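# Mount the feed hopper on the grinder inlet

## Task

Set the feed hopper onto the grinder's inlet so that it is properly seated, then open the gripper and leave it there.

## Robot and tools

Robot: two six-joint arms, left_arm and right_arm, each ending in a two-finger parallel gripper with a wrist camera. Bases in the scene frame: left_arm at (-0.021, +0.339, 0) m, quat_wxyz (+1.000, 0, 0, +0.017); right_arm at (+0.038, -0.358, 0) m, quat_wxyz (+1.000, 0, 0, +0.020). The scene frame has its origin on the table top midway between the arms, +z up, +x out across the table, and left_arm on the +y side. The names left and right do not refer to image sides.

Joint order. In every row and every per-joint list in a result, each arm's joints are ordered: shoulder (joint2), elbow (joint3), wrist roll (joint6), wrist pitch (joint4), waist (joint1), wrist yaw (joint5). The waist sign is flipped relative to the URDF everywhere you see or send it. URDF ranges: waist -2.880 to 2.880 (so -2.880 to 2.880 in your numbers too, mirrored), shoulder 0.000 to 3.142, elbow 0.000 to 3.019, wrist pitch -1.693 to 1.571, wrist yaw -1.571 to 1.571, wrist roll -2.094 to 2.094 rad. Real ends may differ by up to 0.019 rad.

A row: 14 numbers, all in [-1, 1], always covering both arms: left_arm's six joint values in the order above plus its opening, then right_arm's six plus its opening. Joint values are scaled offsets: 1.0 equals 1.264 rad waist, 1.32 shoulder, 1.276 elbow, 1.83 wrist pitch, 1.686 wrist yaw, 2.022 wrist roll. The opening is absolute, not an offset: +1 fully open, -1 shut.

execute_actions(actions): a list of actions; each action is a list of up to 15 rows, each row lasting one 1/30 s step; a short action repeats its final row to fill 15 steps. Joint values are offsets from the angles held when that action began (for a call's first action, the angles in the latest reported state), not from the previous row. An action asking any joint to go more than 0.019 rad beyond its range end is rejected for both arms; if the first action fails that check, or any action is malformed, nothing runs. An empty list just returns state and images. A joint pushed to its real end stops there and the result may say "joint sent to its limit"; its absence proves nothing.

move(target, speed, blocking): target is one 14-number row whose joint offsets count from the Joint positions in the latest result that shows them. All joints progress together, so the hand traces a curve; duration 0.5 to 10 s. speed (0.01 to 2 rad/s, default 0.5) caps the joint with the longest travel. Paths ignore obstacles and the other arm. Finger openings are applied at the start. The result adds a move: line with the outcome (done, off_target, moving, held, fault), limits=held or limits=none, and each arm's joint farthest from target. With blocking=false you get a result after 0.5 s; until a result shows the move over, other moves and execute_actions are refused, so use wait or stop.

wait(seconds): 0 to 10 s, arms keep their last command. stop(): brakes a running move; fingers continue. zoom_image(camera, region): region [x0, y0, x1, y1] in pixels, at most 504 by 504, of cam_head_left, cam_head_right, cam_left_wrist or cam_right_wrist (all 504x504). read_manual(section) only gives licence texts. finished_scene(scene) ends the current scene irreversibly; call it only once the hopper is seated and released.

Results: each arm's gripper pose (end_effector_position in m, end_effector_quat_wxyz) in the scene frame; this point sits between the finger pads about 1 cm short of the tips, fingers along gripper +z, closing along y. Printed positions drift, more at long reach. Joint positions and Joint velocities list each arm's joints (rad, rad/s) plus pad gap (m; 0.094 fully open). Joint targets shows what the joints are currently driven to. grip_measured is the opening on the command scale; each gripper may read off by about 1 mm. "joint command not followed" means a clearance check altered some joint targets.

Motion limits: per step, each joint's target stays within a lead of its measured angle (waist 0.264, shoulder 0.32, elbow 0.276, wrist pitch 0.33, wrist yaw 0.186, wrist roll 0.522 rad), and targets are pulled back if the gripper would go over 70 mm from its measured spot. Large changes take several actions; unfinished motion needs re-commanding. Arms sag under zero offsets: first send offsets back to the desired angles, then zeros, correcting any shortfall.

Gripping: command about 0.03 below grip_measured to hold firmly; pads push roughly 50 to 62 N, less on thin parts. Occasional tugs on held parts or nudges to loose ones can occur.

Avoid: dropping or knocking anything off the table, arm-to-arm contact, fast impacts and deep pushes past contact (harder with speed and overshoot). Holding loads heats motors: MOTOR HOT from 85 °C, OVER-TEMPERATURE FAULT at 100 °C, when that arm goes limp. Smooth, quick, low-effort motion is preferred.

Each tool is called as name(argument=value, ...) on one line, values as JSON.

## Session

execute_actions(actions=[])

Scene clock: 0.00 s.
left_arm: end_effector_position=(+0.2649, +0.5370, +0.2437) grip_measured=+1.000 end_effector_quat_wxyz=(-0.123, +0.449, +0.724, +0.508) | right_arm: end_effector_position=(+0.7720, -0.4058, +0.2607) grip_measured=+1.000 end_effector_quat_wxyz=(+0.526, +0.045, +0.842, -0.113)
Joint names: [shoulder, elbow, wrist roll, wrist pitch, waist, wrist yaw]
Joint positions: left_arm=[ 0.837  0.617  1.71  -0.566 -0.182 -0.874  0.094] | right_arm=[ 1.749  1.414 -0.05  -0.112  0.053  0.23   0.094]
Joint velocities: left_arm=[ 0.005  0.002  0.051  0.002  0.024 -0.007  0.   ] | right_arm=[ 0.015  0.002 -0.007 -0.017  0.015  0.022  0.   ]
Joint targets: left_arm=[0.837 0.643 1.710 -0.563 -0.182 -0.874] | right_arm=[1.752 1.439 -0.050 -0.108 0.053 0.230]

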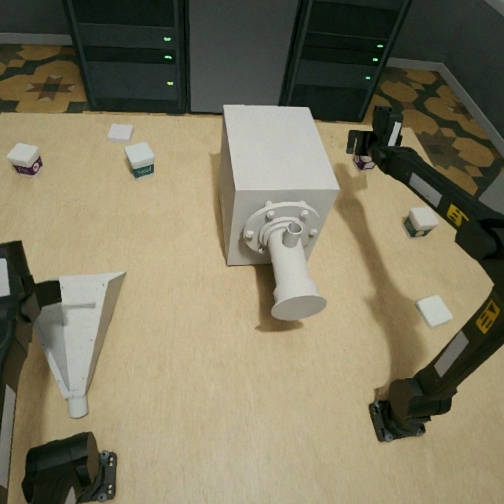

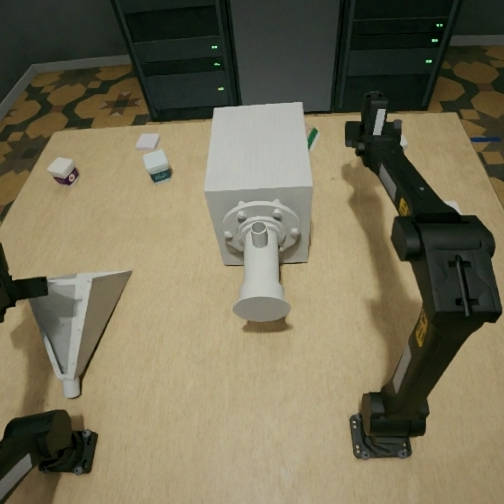

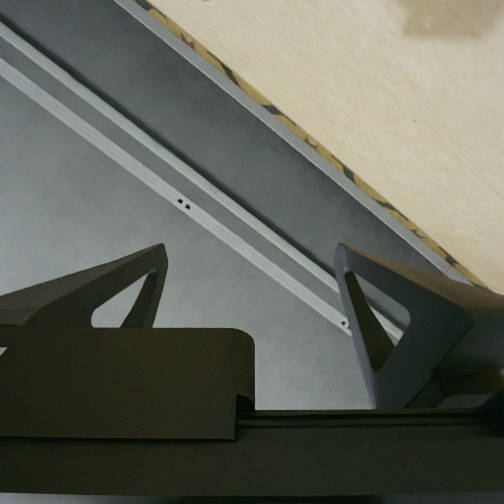

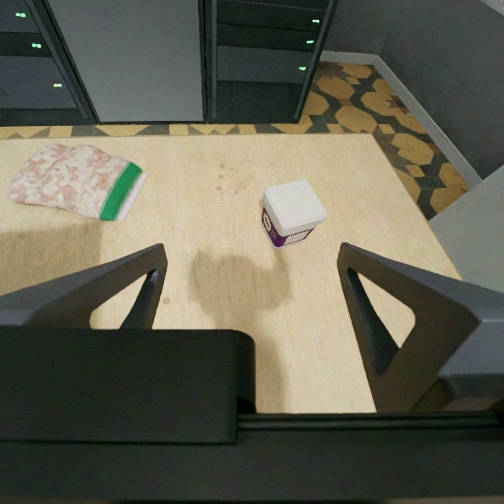

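zoom_image(camera="cam_head_left", region=[0,230,260,504])

zoom_image(camera="cam_head_right", region=[0,230,260,504])

zoom_image(camera="cam_head_right", region=[190,180,340,330])

Region (0, 230, 260, 504) of cam_head_left's 504x504 image, scaled by 1.839, with more detail than that image has; it fills the left 478 columns of this view, and the rest is white.

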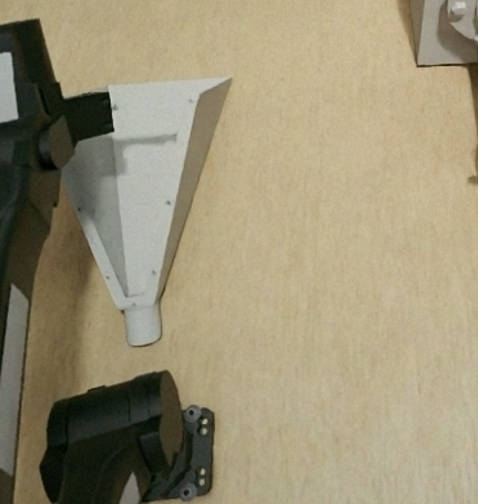

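Region (0, 230, 260, 504) of cam_head_right's 504x504 image, scaled by 1.839, with more detail than that image has; it fills the left 478 columns of this view, and the rest is white.

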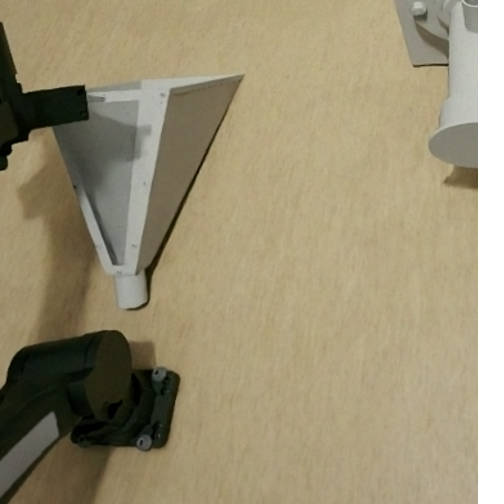

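Region (190, 180, 340, 330) of cam_head_right's 504x504 image, scaled by 3.360, with more detail than that image has.

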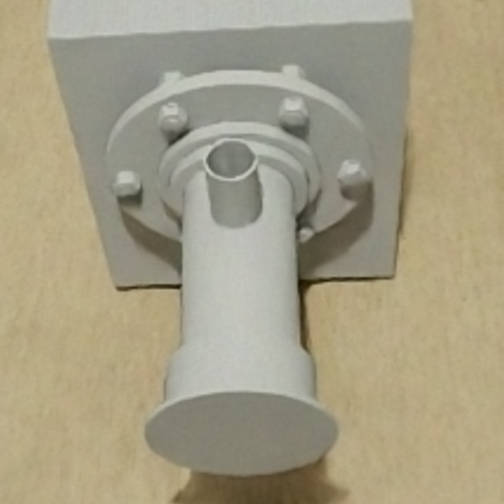

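move(target=[-0.086,0.43,-0.846,-0.435,0.05,0.518,1,-0.95,-0.7,0.025,-0.05,0,-0.136,1], speed=1)

move(target=[0,0.02,0,0,0,0,1,0,0.02,0,0,-0.58,0,1], speed=0.8)

Scene clock: 44.47 s.
left_arm: end_effector_position=(+0.2531, +0.3851, +0.3794) grip_measured=+1.000 end_effector_quat_wxyz=(+0.304, -0.073, +0.949, +0.029) | right_arm: end_effector_position=(+0.3839, -0.3626, +0.3418) grip_measured=+1.000 end_effector_quat_wxyz=(+0.648, +0.003, +0.762, -0.007)
Joint names: [shoulder, elbow, wrist roll, wrist pitch, waist, wrist yaw]
Joint positions: left_arm=[ 0.722  1.119  0.012 -1.347 -0.129 -0.005  0.094] | right_arm=[ 0.496  0.525 -0.007 -0.191  0.053  0.003  0.094]
Joint velocities: left_arm=[ 0.005 -0.007  0.007 -0.002  0.005 -0.037  0.   ] | right_arm=[-0.005  0.007  0.007  0.007  0.015  0.022  0.   ]
Joint targets: left_arm=[0.723 1.166 -0.001 -1.362 -0.119 -0.001] | right_arm=[0.495 0.521 0.000 -0.204 0.053 0.000]
move: off_target (left_arm); limits=none; left_arm: farthest joint: the elbow, 0.046 radians from its target (0.548 radians at the start); right_arm: farthest joint: the wrist pitch, 0.013 radians from its target (0.091 radians at the start)

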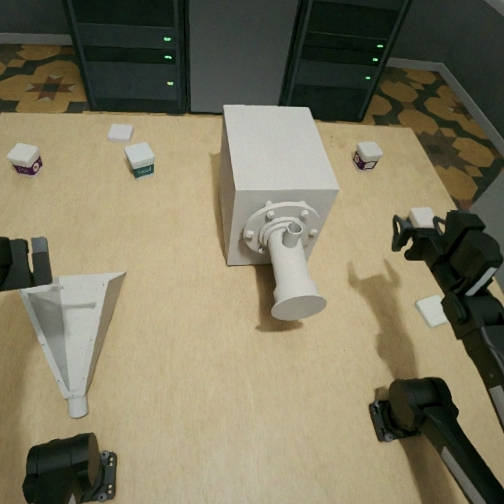

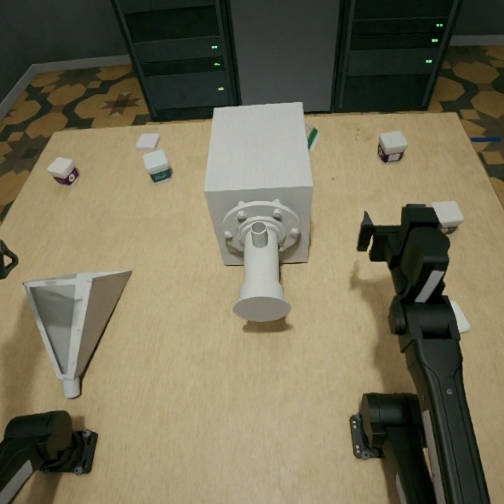

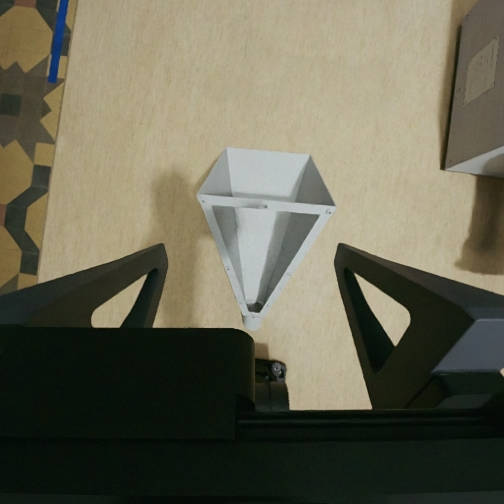

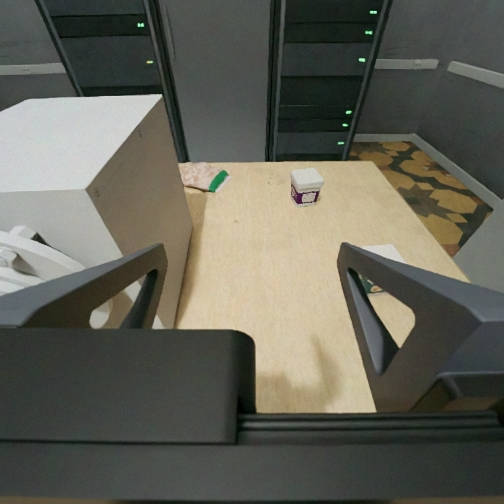

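Scene clock: 45.83 s.
left_arm: end_effector_position=(+0.2531, +0.3851, +0.3794) grip_measured=+1.000 end_effector_quat_wxyz=(+0.304, -0.073, +0.949, +0.029) | right_arm: end_effector_position=(+0.2985, -0.1301, +0.3418) grip_measured=+1.000 end_effector_quat_wxyz=(+0.607, -0.271, +0.712, +0.225)
Joint names: [shoulder, elbow, wrist roll, wrist pitch, waist, wrist yaw]
Joint positions: left_arm=[ 0.722  1.119  0.012 -1.347 -0.129 -0.005  0.094] | right_arm=[ 0.496  0.525 -0.007 -0.191 -0.681  0.004  0.094]
Joint velocities: left_arm=[-0.015  0.012 -0.11  -0.002 -0.015  0.007  0.   ] | right_arm=[-0.005  0.017 -0.007  0.002 -0.015  0.125  0.   ]
Joint targets: left_arm=[0.722 1.145 0.012 -1.347 -0.129 -0.005] | right_arm=[0.496 0.550 -0.007 -0.191 -0.681 0.003]
move: off_target (left_arm, right_arm); limits=none; left_arm: farthest joint: the elbow, 0.025 radians from its target (0.025 radians at the start); right_arm: farthest joint: the elbow, 0.026 radians from its target (0.026 radians at the start)

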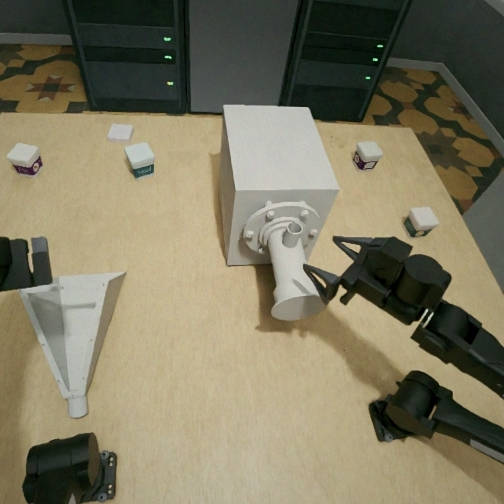

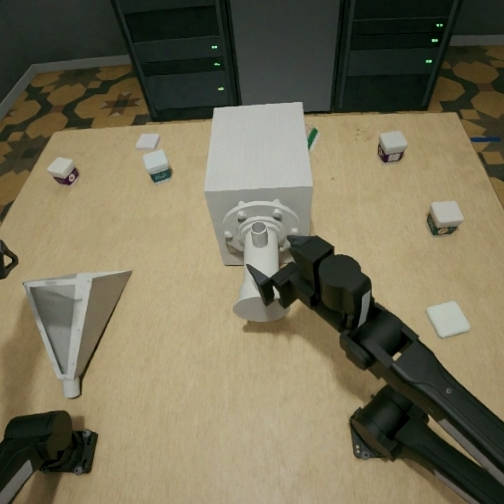

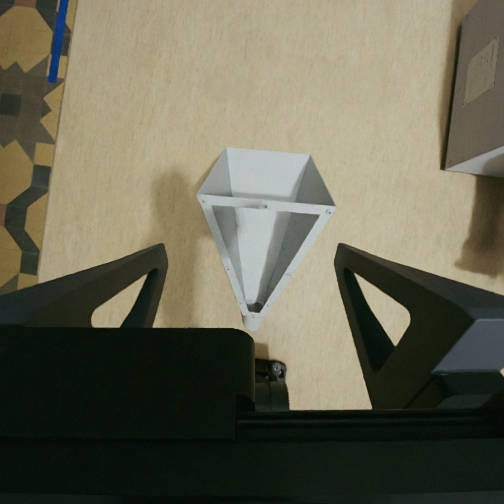

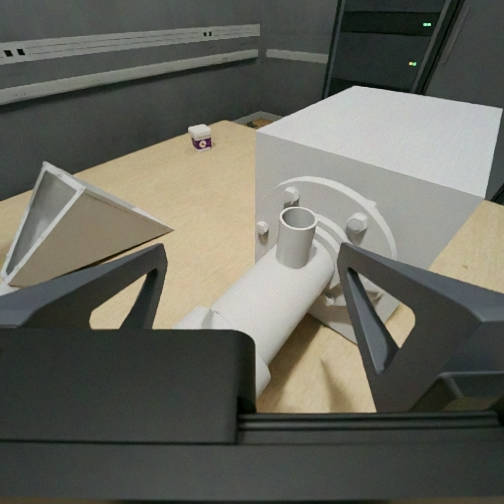

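move(target=[-0.28,-0.59,0.045,0.045,0,0.003,0.3,-0.3,-0.33,0,0.3,0.08,0,1], speed=0.6)

Scene clock: 93.97 s.
left_arm: end_effector_position=(+0.1206, +0.3629, +0.0927) grip_measured=+0.302 end_effector_quat_wxyz=(+0.144, -0.037, +0.989, +0.020) | right_arm: end_effector_position=(+0.2553, -0.2010, +0.3185) grip_measured=+1.000 end_effector_quat_wxyz=(+0.775, -0.180, +0.552, +0.248)
Joint names: [shoulder, elbow, wrist roll, wrist pitch, waist, wrist yaw]
Joint positions: left_arm=[ 0.359  0.362  0.09  -1.283 -0.129 -0.003  0.061] | right_arm=[ 0.111  0.107 -0.007  0.336 -0.588  0.004  0.094]
Joint velocities: left_arm=[-0.005 -0.007 -0.095 -0.007 -0.005  0.007 -0.001] | right_arm=[ 0.015 -0.007 -0.051 -0.007  0.015 -0.066  0.   ]
Joint targets: left_arm=[0.353 0.366 0.103 -1.265 -0.129 0.001] | right_arm=[0.100 0.104 -0.007 0.358 -0.579 0.004]
move: off_target (right_arm); limits=none; left_arm: farthest joint: the wrist pitch, 0.018 radians from its target (0.083 radians at the start); right_arm: farthest joint: the wrist pitch, 0.022 radians from its target (0.549 radians at the start)

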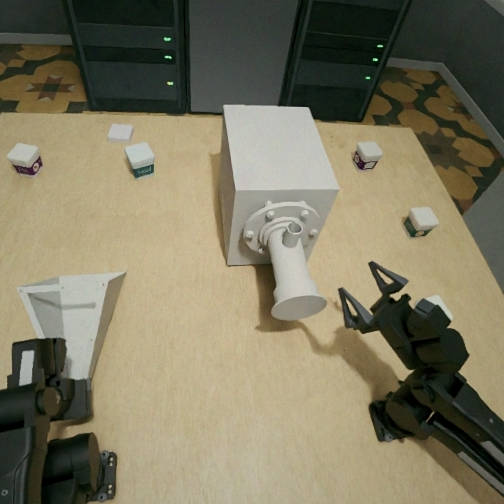

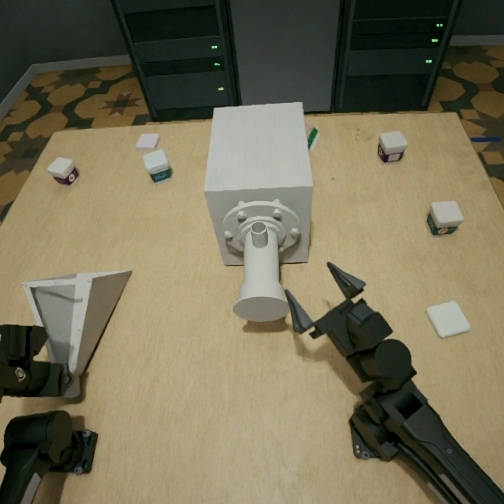

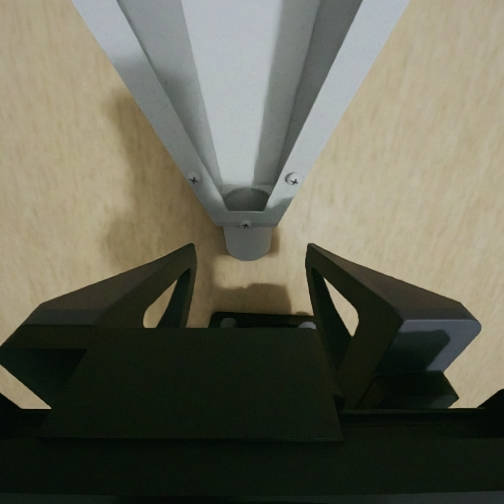

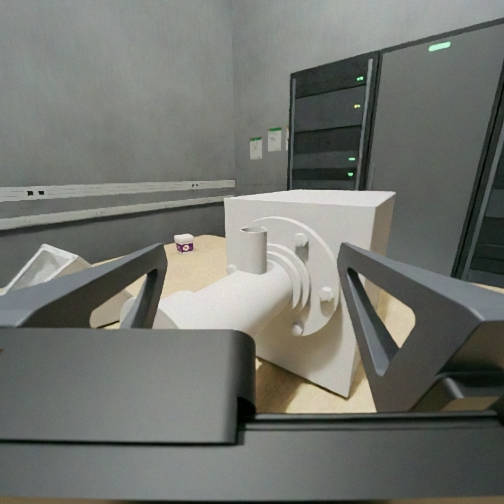

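move(target=[0,-0.143,0,0.126,-0.012,0,0.3,0,0.015,0,0,0,0,1], speed=0.2)

Scene clock: 104.23 s.
left_arm: end_effector_position=(+0.1221, +0.3638, +0.0267) grip_measured=+0.302 end_effector_quat_wxyz=(+0.160, -0.039, +0.986, +0.022) | right_arm: end_effector_position=(+0.2553, -0.2010, +0.3185) grip_measured=+1.000 end_effector_quat_wxyz=(+0.775, -0.180, +0.552, +0.248)
Joint names: [shoulder, elbow, wrist roll, wrist pitch, waist, wrist yaw]
Joint positions: left_arm=[ 0.359  0.182  0.09  -1.07  -0.134 -0.003  0.061] | right_arm=[ 0.111  0.107 -0.007  0.336 -0.588  0.004  0.094]
Joint velocities: left_arm=[-0.015  0.007 -0.007 -0.007  0.005 -0.007 -0.   ] | right_arm=[-0.024 -0.002 -0.066 -0.002  0.005 -0.007  0.   ]
Joint targets: left_arm=[0.359 0.179 0.090 -1.052 -0.145 -0.003] | right_arm=[0.111 0.126 -0.007 0.336 -0.588 0.004]
move: done; limits=none; left_arm: farthest joint: the wrist pitch, 0.018 radians from its target (0.230 radians at the start); right_arm: farthest joint: the elbow, 0.019 radians from its target (0.019 radians at the start)

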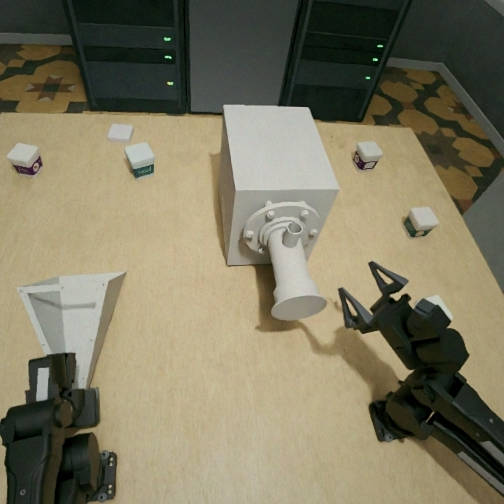

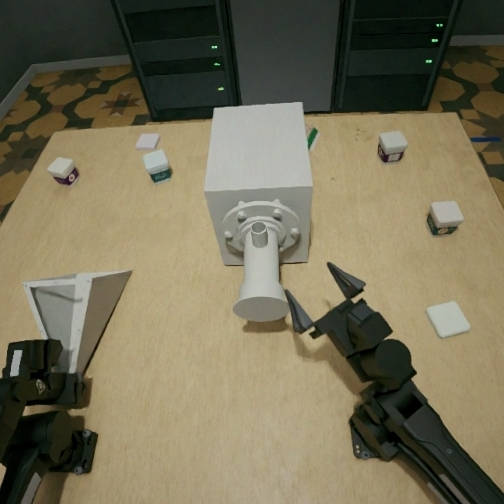

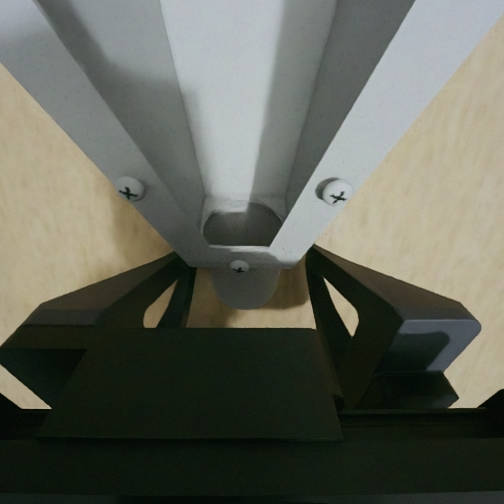

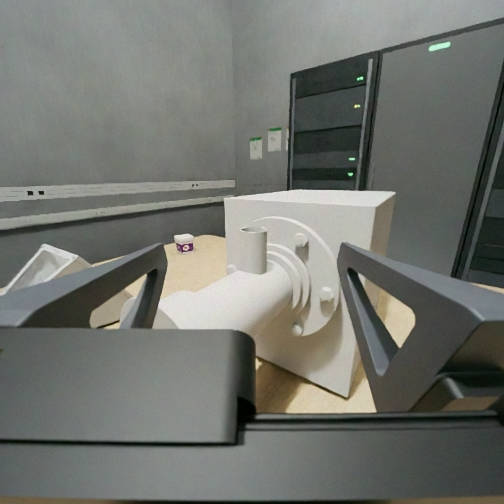

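move(target=[0,0,0,0.005,-0.025,0,-0.45,0,0.015,0,0,0,0,1])

zoom_image(camera="cam_head_right", region=[0,300,150,450])

Scene clock: 109.50 s.
left_arm: end_effector_position=(+0.1220, +0.3643, +0.0267) grip_measured=-0.209 end_effector_quat_wxyz=(+0.160, -0.044, +0.986, +0.019) | right_arm: end_effector_position=(+0.2553, -0.2010, +0.3185) grip_measured=+1.000 end_effector_quat_wxyz=(+0.775, -0.180, +0.552, +0.248)
Joint names: [shoulder, elbow, wrist roll, wrist pitch, waist, wrist yaw]
Joint positions: left_arm=[ 0.359  0.182  0.092 -1.07  -0.148  0.006  0.037] | right_arm=[ 0.111  0.107 -0.007  0.336 -0.588  0.004  0.094]
Joint velocities: left_arm=[-0.005 -0.012  0.022 -0.012 -0.005  0.022  0.   ] | right_arm=[-0.015  0.002 -0.037 -0.007 -0.005 -0.081  0.   ]
Joint targets: left_arm=[0.359 0.182 0.091 -1.061 -0.165 -0.003] | right_arm=[0.111 0.126 -0.007 0.336 -0.588 0.004]
move: done; limits=none; left_arm: farthest joint: the waist, 0.018 radians from its target (0.032 radians at the start); right_arm: farthest joint: the elbow, 0.019 radians from its target (0.019 radians at the start)

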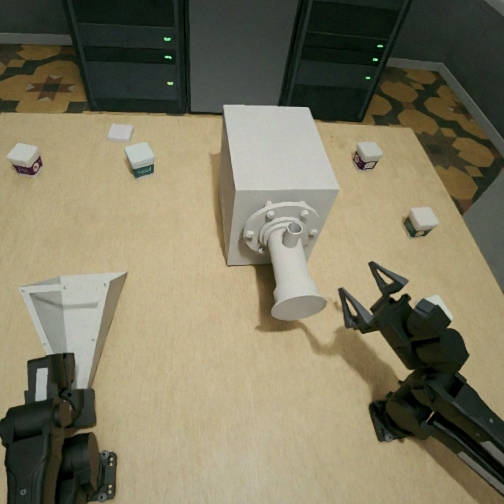

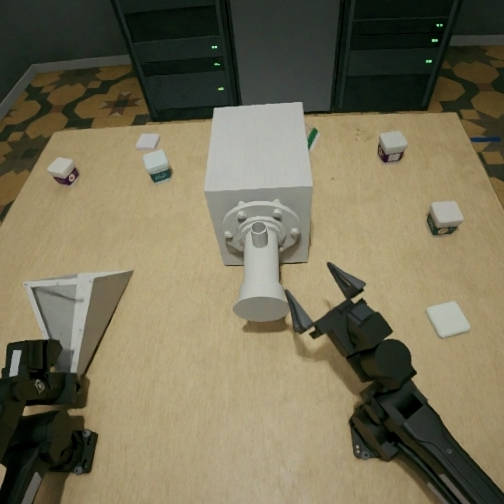

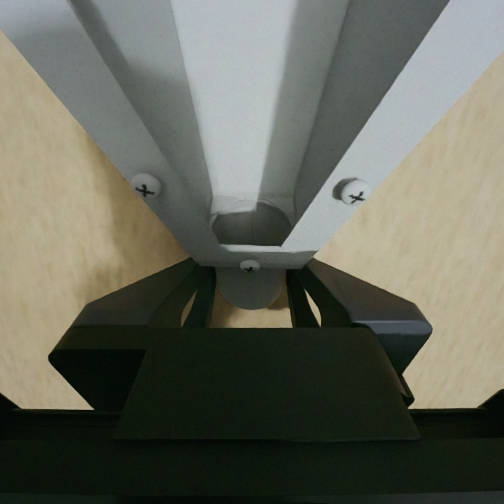

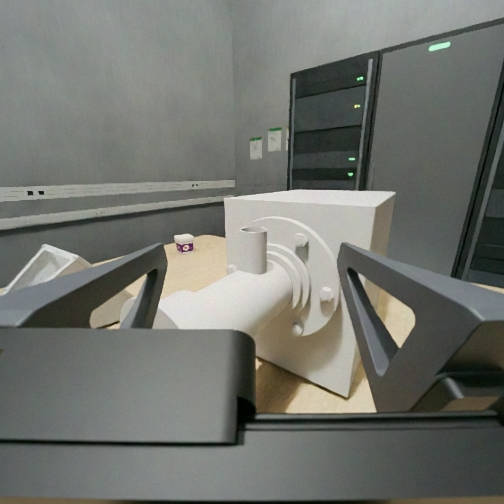

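Region (0, 300, 150, 450) of cam_head_right's 504x504 image, scaled by 3.360, with more detail than that image has.

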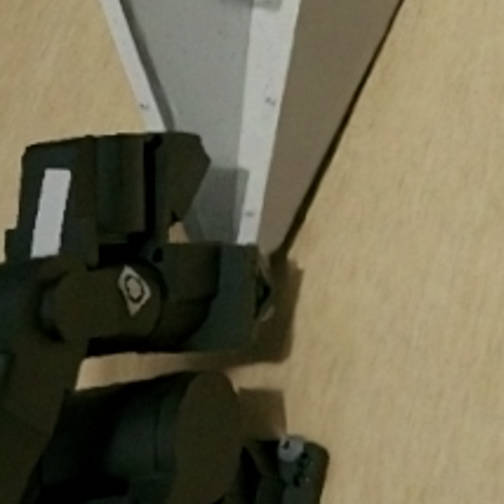

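move(target=[0,0.12,0,0.08,0,0,-0.45,0,0.015,0,0,0,0,1], speed=0.15)

Scene clock: 115.67 s.
left_arm: end_effector_position=(+0.1597, +0.3712, +0.0620) grip_measured=-0.209 end_effector_quat_wxyz=(+0.232, -0.043, +0.971, +0.029) | right_arm: end_effector_position=(+0.2553, -0.2010, +0.3185) grip_measured=+1.000 end_effector_quat_wxyz=(+0.775, -0.180, +0.552, +0.248)
Joint names: [shoulder, elbow, wrist roll, wrist pitch, waist, wrist yaw]
Joint positions: left_arm=[ 0.368  0.239  0.092 -0.97  -0.148  0.007  0.037] | right_arm=[ 0.111  0.107 -0.007  0.336 -0.588  0.004  0.094]
Joint velocities: left_arm=[-0.005 -0.017  0.051 -0.002  0.024 -0.022 -0.   ] | right_arm=[-0.015 -0.007  0.022 -0.002  0.005  0.037  0.   ]
Joint targets: left_arm=[0.358 0.335 0.091 -0.924 -0.148 0.006] | right_arm=[0.111 0.126 -0.007 0.336 -0.588 0.004]
move: off_target (left_arm); limits=none; left_arm: farthest joint: the elbow, 0.096 radians from its target (0.153 radians at the start); right_arm: farthest joint: the elbow, 0.019 radians from its target (0.019 radians at the start)

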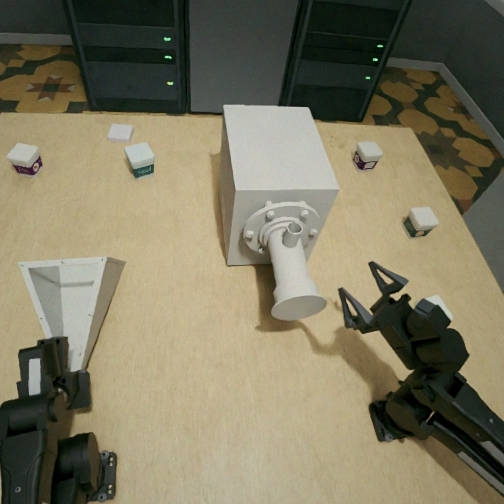

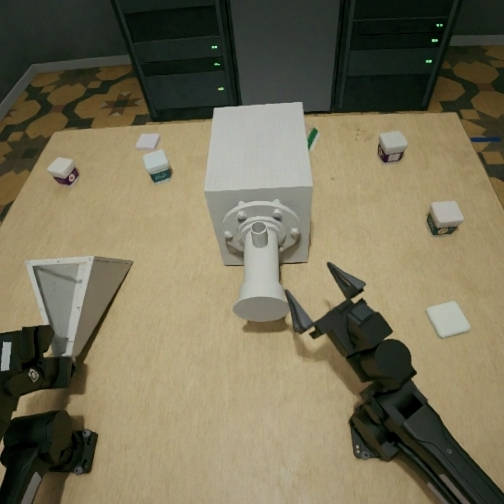

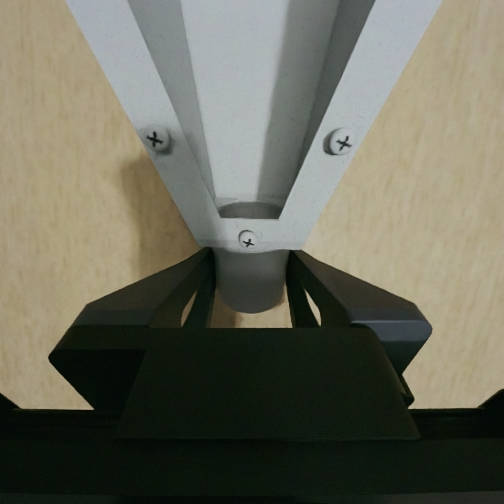

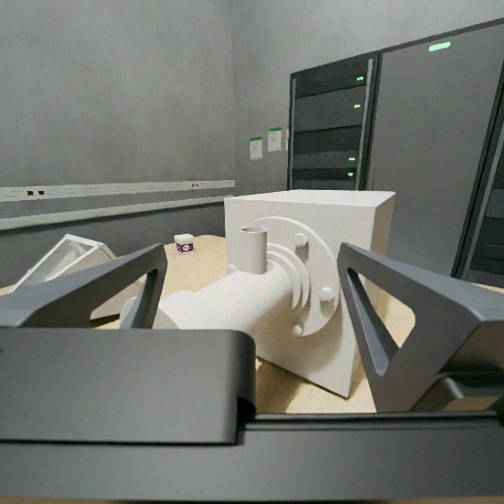

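move(target=[0,-0.045,0,0.015,0,0,-0.45,0,0.015,0,0,0,0,1], speed=0.1)

move(target=[0,0.02,0,0,0,0,0.4,0,0.015,0,0,0,0,1])

move(target=[0,0.5,-0.05,-0.25,0,0,0.6,0,0.015,0,0,0,0,1], speed=0.7)

move(target=[0.56,0.55,0,0.1,0.16,0,0.6,0,0.015,0,0,0,0,1], speed=0.7)

Scene clock: 156.97 s.
left_arm: end_effector_position=(+0.1435, +0.3682, +0.0302) grip_measured=-0.209 end_effector_quat_wxyz=(+0.205, -0.044, +0.977, +0.025) | right_arm: end_effector_position=(+0.2553, -0.2010, +0.3185) grip_measured=+1.000 end_effector_quat_wxyz=(+0.775, -0.180, +0.552, +0.248)
Joint names: [shoulder, elbow, wrist roll, wrist pitch, waist, wrist yaw]
Joint positions: left_arm=[ 0.37   0.171  0.092 -0.956 -0.148  0.007  0.037] | right_arm=[ 0.111  0.107 -0.007  0.336 -0.588  0.004  0.094]
Joint velocities: left_arm=[-0.005 -0.032  0.007  0.007 -0.015 -0.081 -0.   ] | right_arm=[-0.024 -0.007  0.007 -0.012  0.024  0.022  0.   ]
Joint targets: left_arm=[0.368 0.182 0.092 -0.942 -0.148 0.007] | right_arm=[0.111 0.126 -0.007 0.336 -0.588 0.004]
move: done; limits=none; left_arm: farthest joint: the wrist pitch, 0.013 radians from its target (0.028 radians at the start); right_arm: farthest joint: the elbow, 0.019 radians from its target (0.019 radians at the start)

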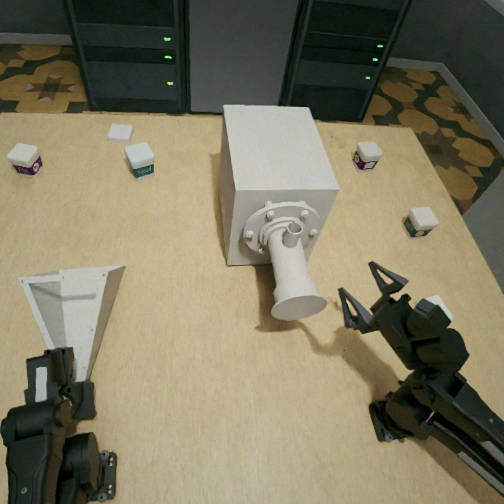

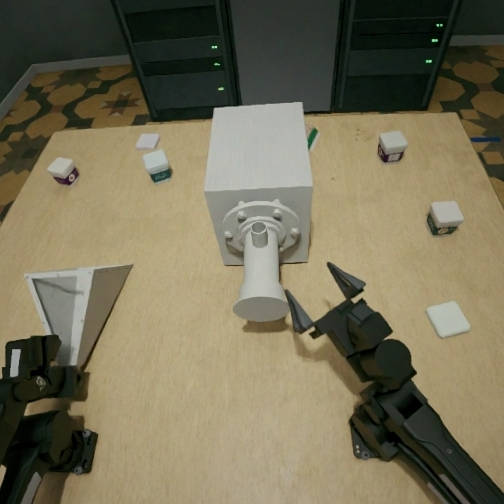

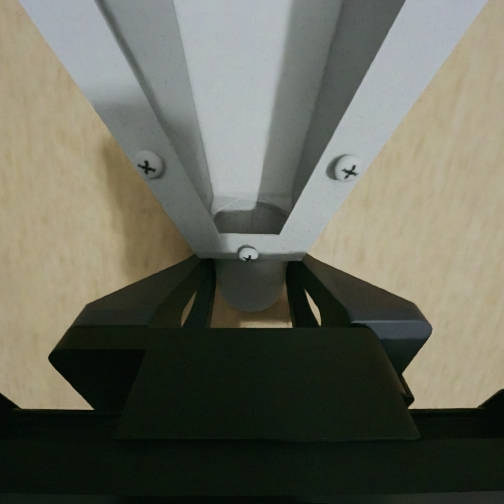

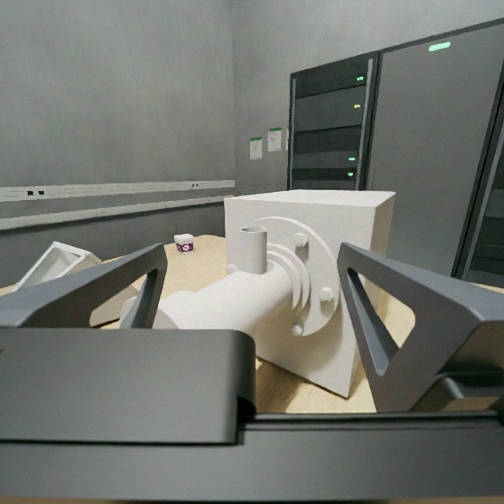

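Scene clock: 157.67 s.
left_arm: end_effector_position=(+0.1433, +0.3681, +0.0299) grip_measured=+0.398 end_effector_quat_wxyz=(+0.205, -0.044, +0.978, +0.025) | right_arm: end_effector_position=(+0.2553, -0.2010, +0.3185) grip_measured=+1.000 end_effector_quat_wxyz=(+0.775, -0.180, +0.552, +0.248)
Joint names: [shoulder, elbow, wrist roll, wrist pitch, waist, wrist yaw]
Joint positions: left_arm=[ 0.37   0.17   0.092 -0.956 -0.148  0.007  0.066] | right_arm=[ 0.111  0.107 -0.007  0.336 -0.588  0.004  0.094]
Joint velocities: left_arm=[ 0.005 -0.017  0.007  0.002  0.015  0.022 -0.   ] | right_arm=[ 0.005 -0.012  0.022 -0.017 -0.005 -0.022  0.   ]
Joint targets: left_arm=[0.370 0.196 0.092 -0.956 -0.148 0.007] | right_arm=[0.111 0.126 -0.007 0.336 -0.588 0.004]
move: off_target (left_arm); limits=none; left_arm: farthest joint: the elbow, 0.027 radians from its target (0.026 radians at the start); right_arm: farthest joint: the elbow, 0.019 radians from its target (0.019 radians at the start)

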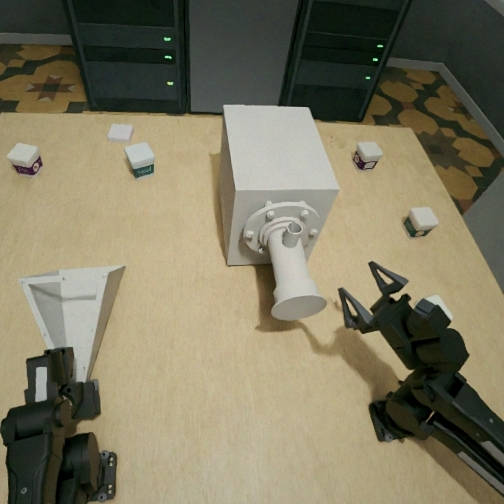

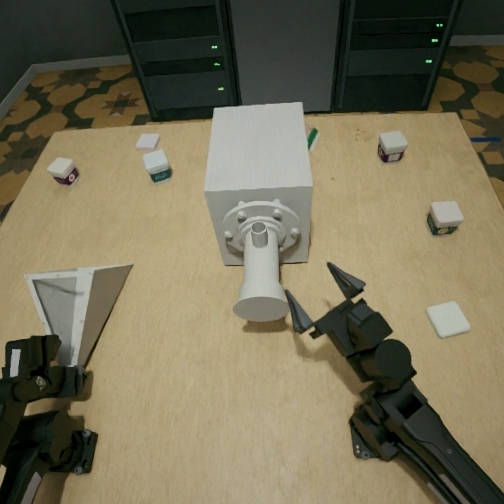

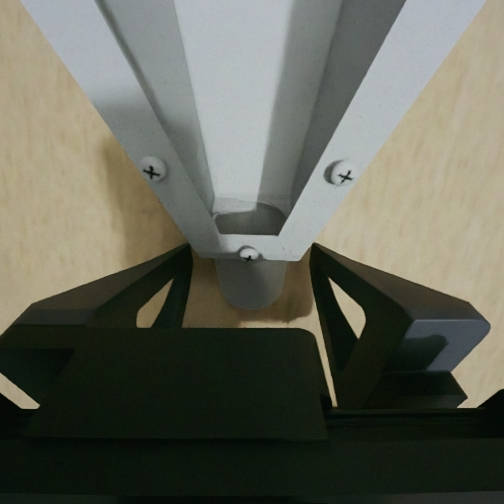

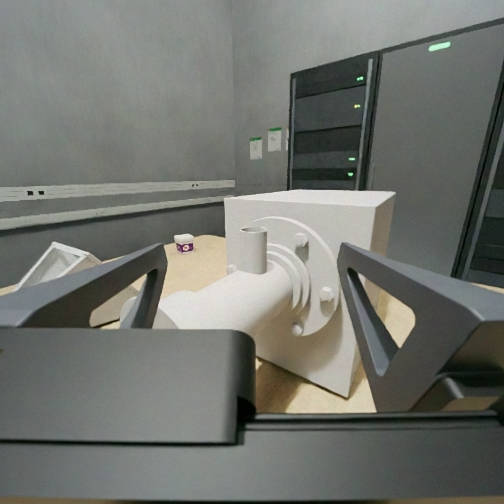

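Scene clock: 159.17 s.
left_arm: end_effector_position=(+0.1547, +0.3702, +0.2742) grip_measured=+0.598 end_effector_quat_wxyz=(+0.283, -0.085, +0.955, +0.023) | right_arm: end_effector_position=(+0.2553, -0.2010, +0.3185) grip_measured=+1.000 end_effector_quat_wxyz=(+0.775, -0.180, +0.552, +0.248)
Joint names: [shoulder, elbow, wrist roll, wrist pitch, waist, wrist yaw]
Joint positions: left_arm=[ 0.37   0.773  0.004 -1.399 -0.148  0.007  0.075] | right_arm=[ 0.111  0.107 -0.007  0.336 -0.588  0.004  0.094]
Joint velocities: left_arm=[-0.005 -0.002 -0.037 -0.012  0.005 -0.022  0.   ] | right_arm=[-0.015 -0.007  0.007 -0.022 -0.005 -0.022  0.   ]
Joint targets: left_arm=[0.370 0.808 -0.009 -1.413 -0.148 0.007] | right_arm=[0.111 0.126 -0.007 0.336 -0.588 0.004]
move: off_target (left_arm); limits=none; left_arm: farthest joint: the elbow, 0.035 radians from its target (0.638 radians at the start); right_arm: farthest joint: the elbow, 0.019 radians from its target (0.019 radians at the start)

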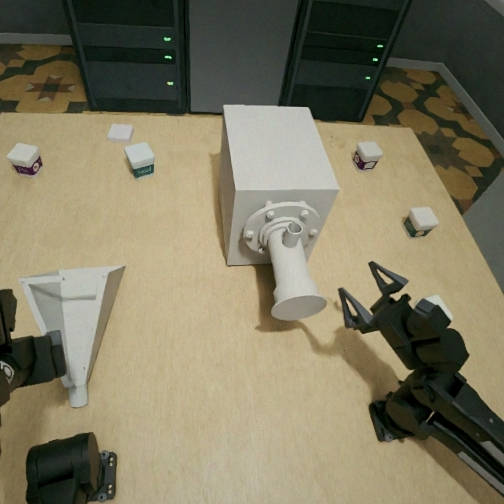

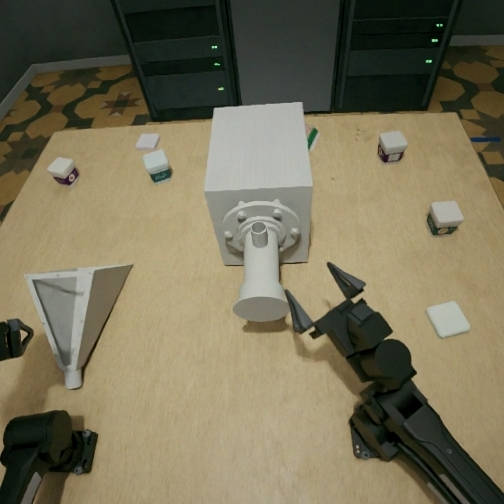

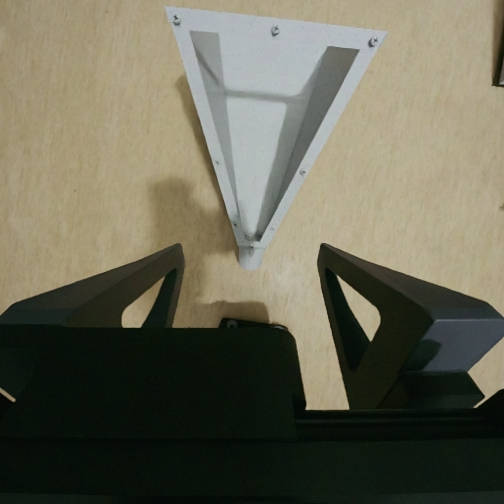

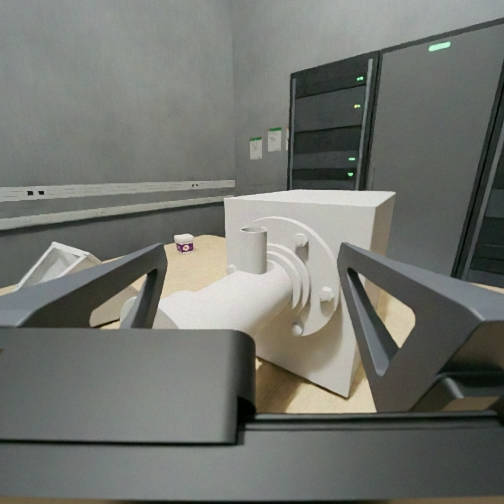

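Scene clock: 160.80 s.
left_arm: end_effector_position=(+0.4082, +0.3324, +0.4196) grip_measured=+0.598 end_effector_quat_wxyz=(+0.318, +0.009, +0.948, -0.005) | right_arm: end_effector_position=(+0.2553, -0.2010, +0.3185) grip_measured=+1.000 end_effector_quat_wxyz=(+0.775, -0.180, +0.552, +0.248)
Joint names: [shoulder, elbow, wrist roll, wrist pitch, waist, wrist yaw]
Joint positions: left_arm=[ 1.117  1.424  0.004 -1.231  0.047  0.007  0.075] | right_arm=[ 0.111  0.107 -0.007  0.336 -0.588  0.004  0.094]
Joint velocities: left_arm=[-0.005 -0.007 -0.037  0.002  0.015  0.022 -0.   ] | right_arm=[-0.005 -0.007  0.007  0.007  0.015  0.037  0.   ]
Joint targets: left_arm=[1.109 1.475 0.004 -1.216 0.054 0.007] | right_arm=[0.111 0.126 -0.007 0.336 -0.588 0.004]
move: off_target (left_arm); limits=none; left_arm: farthest joint: the elbow, 0.051 radians from its target (0.702 radians at the start); right_arm: farthest joint: the elbow, 0.019 radians from its target (0.019 radians at the start)

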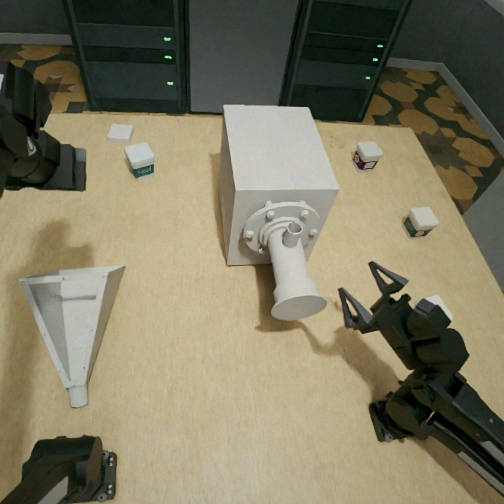

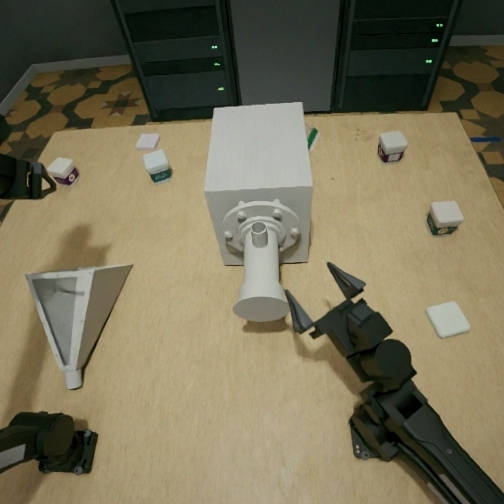

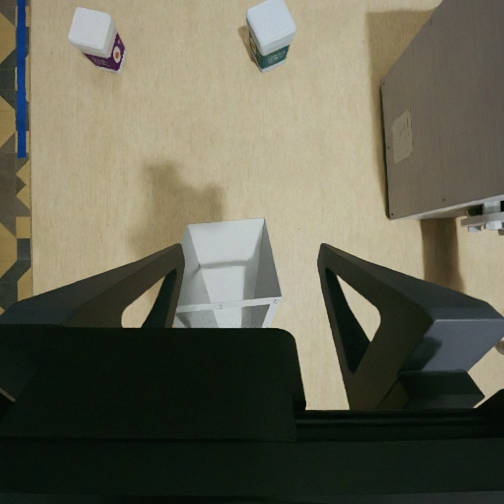

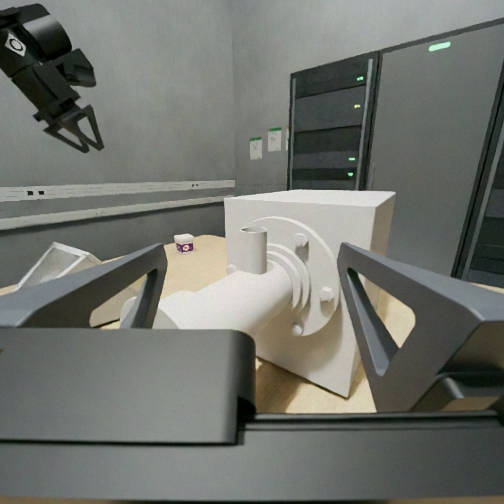

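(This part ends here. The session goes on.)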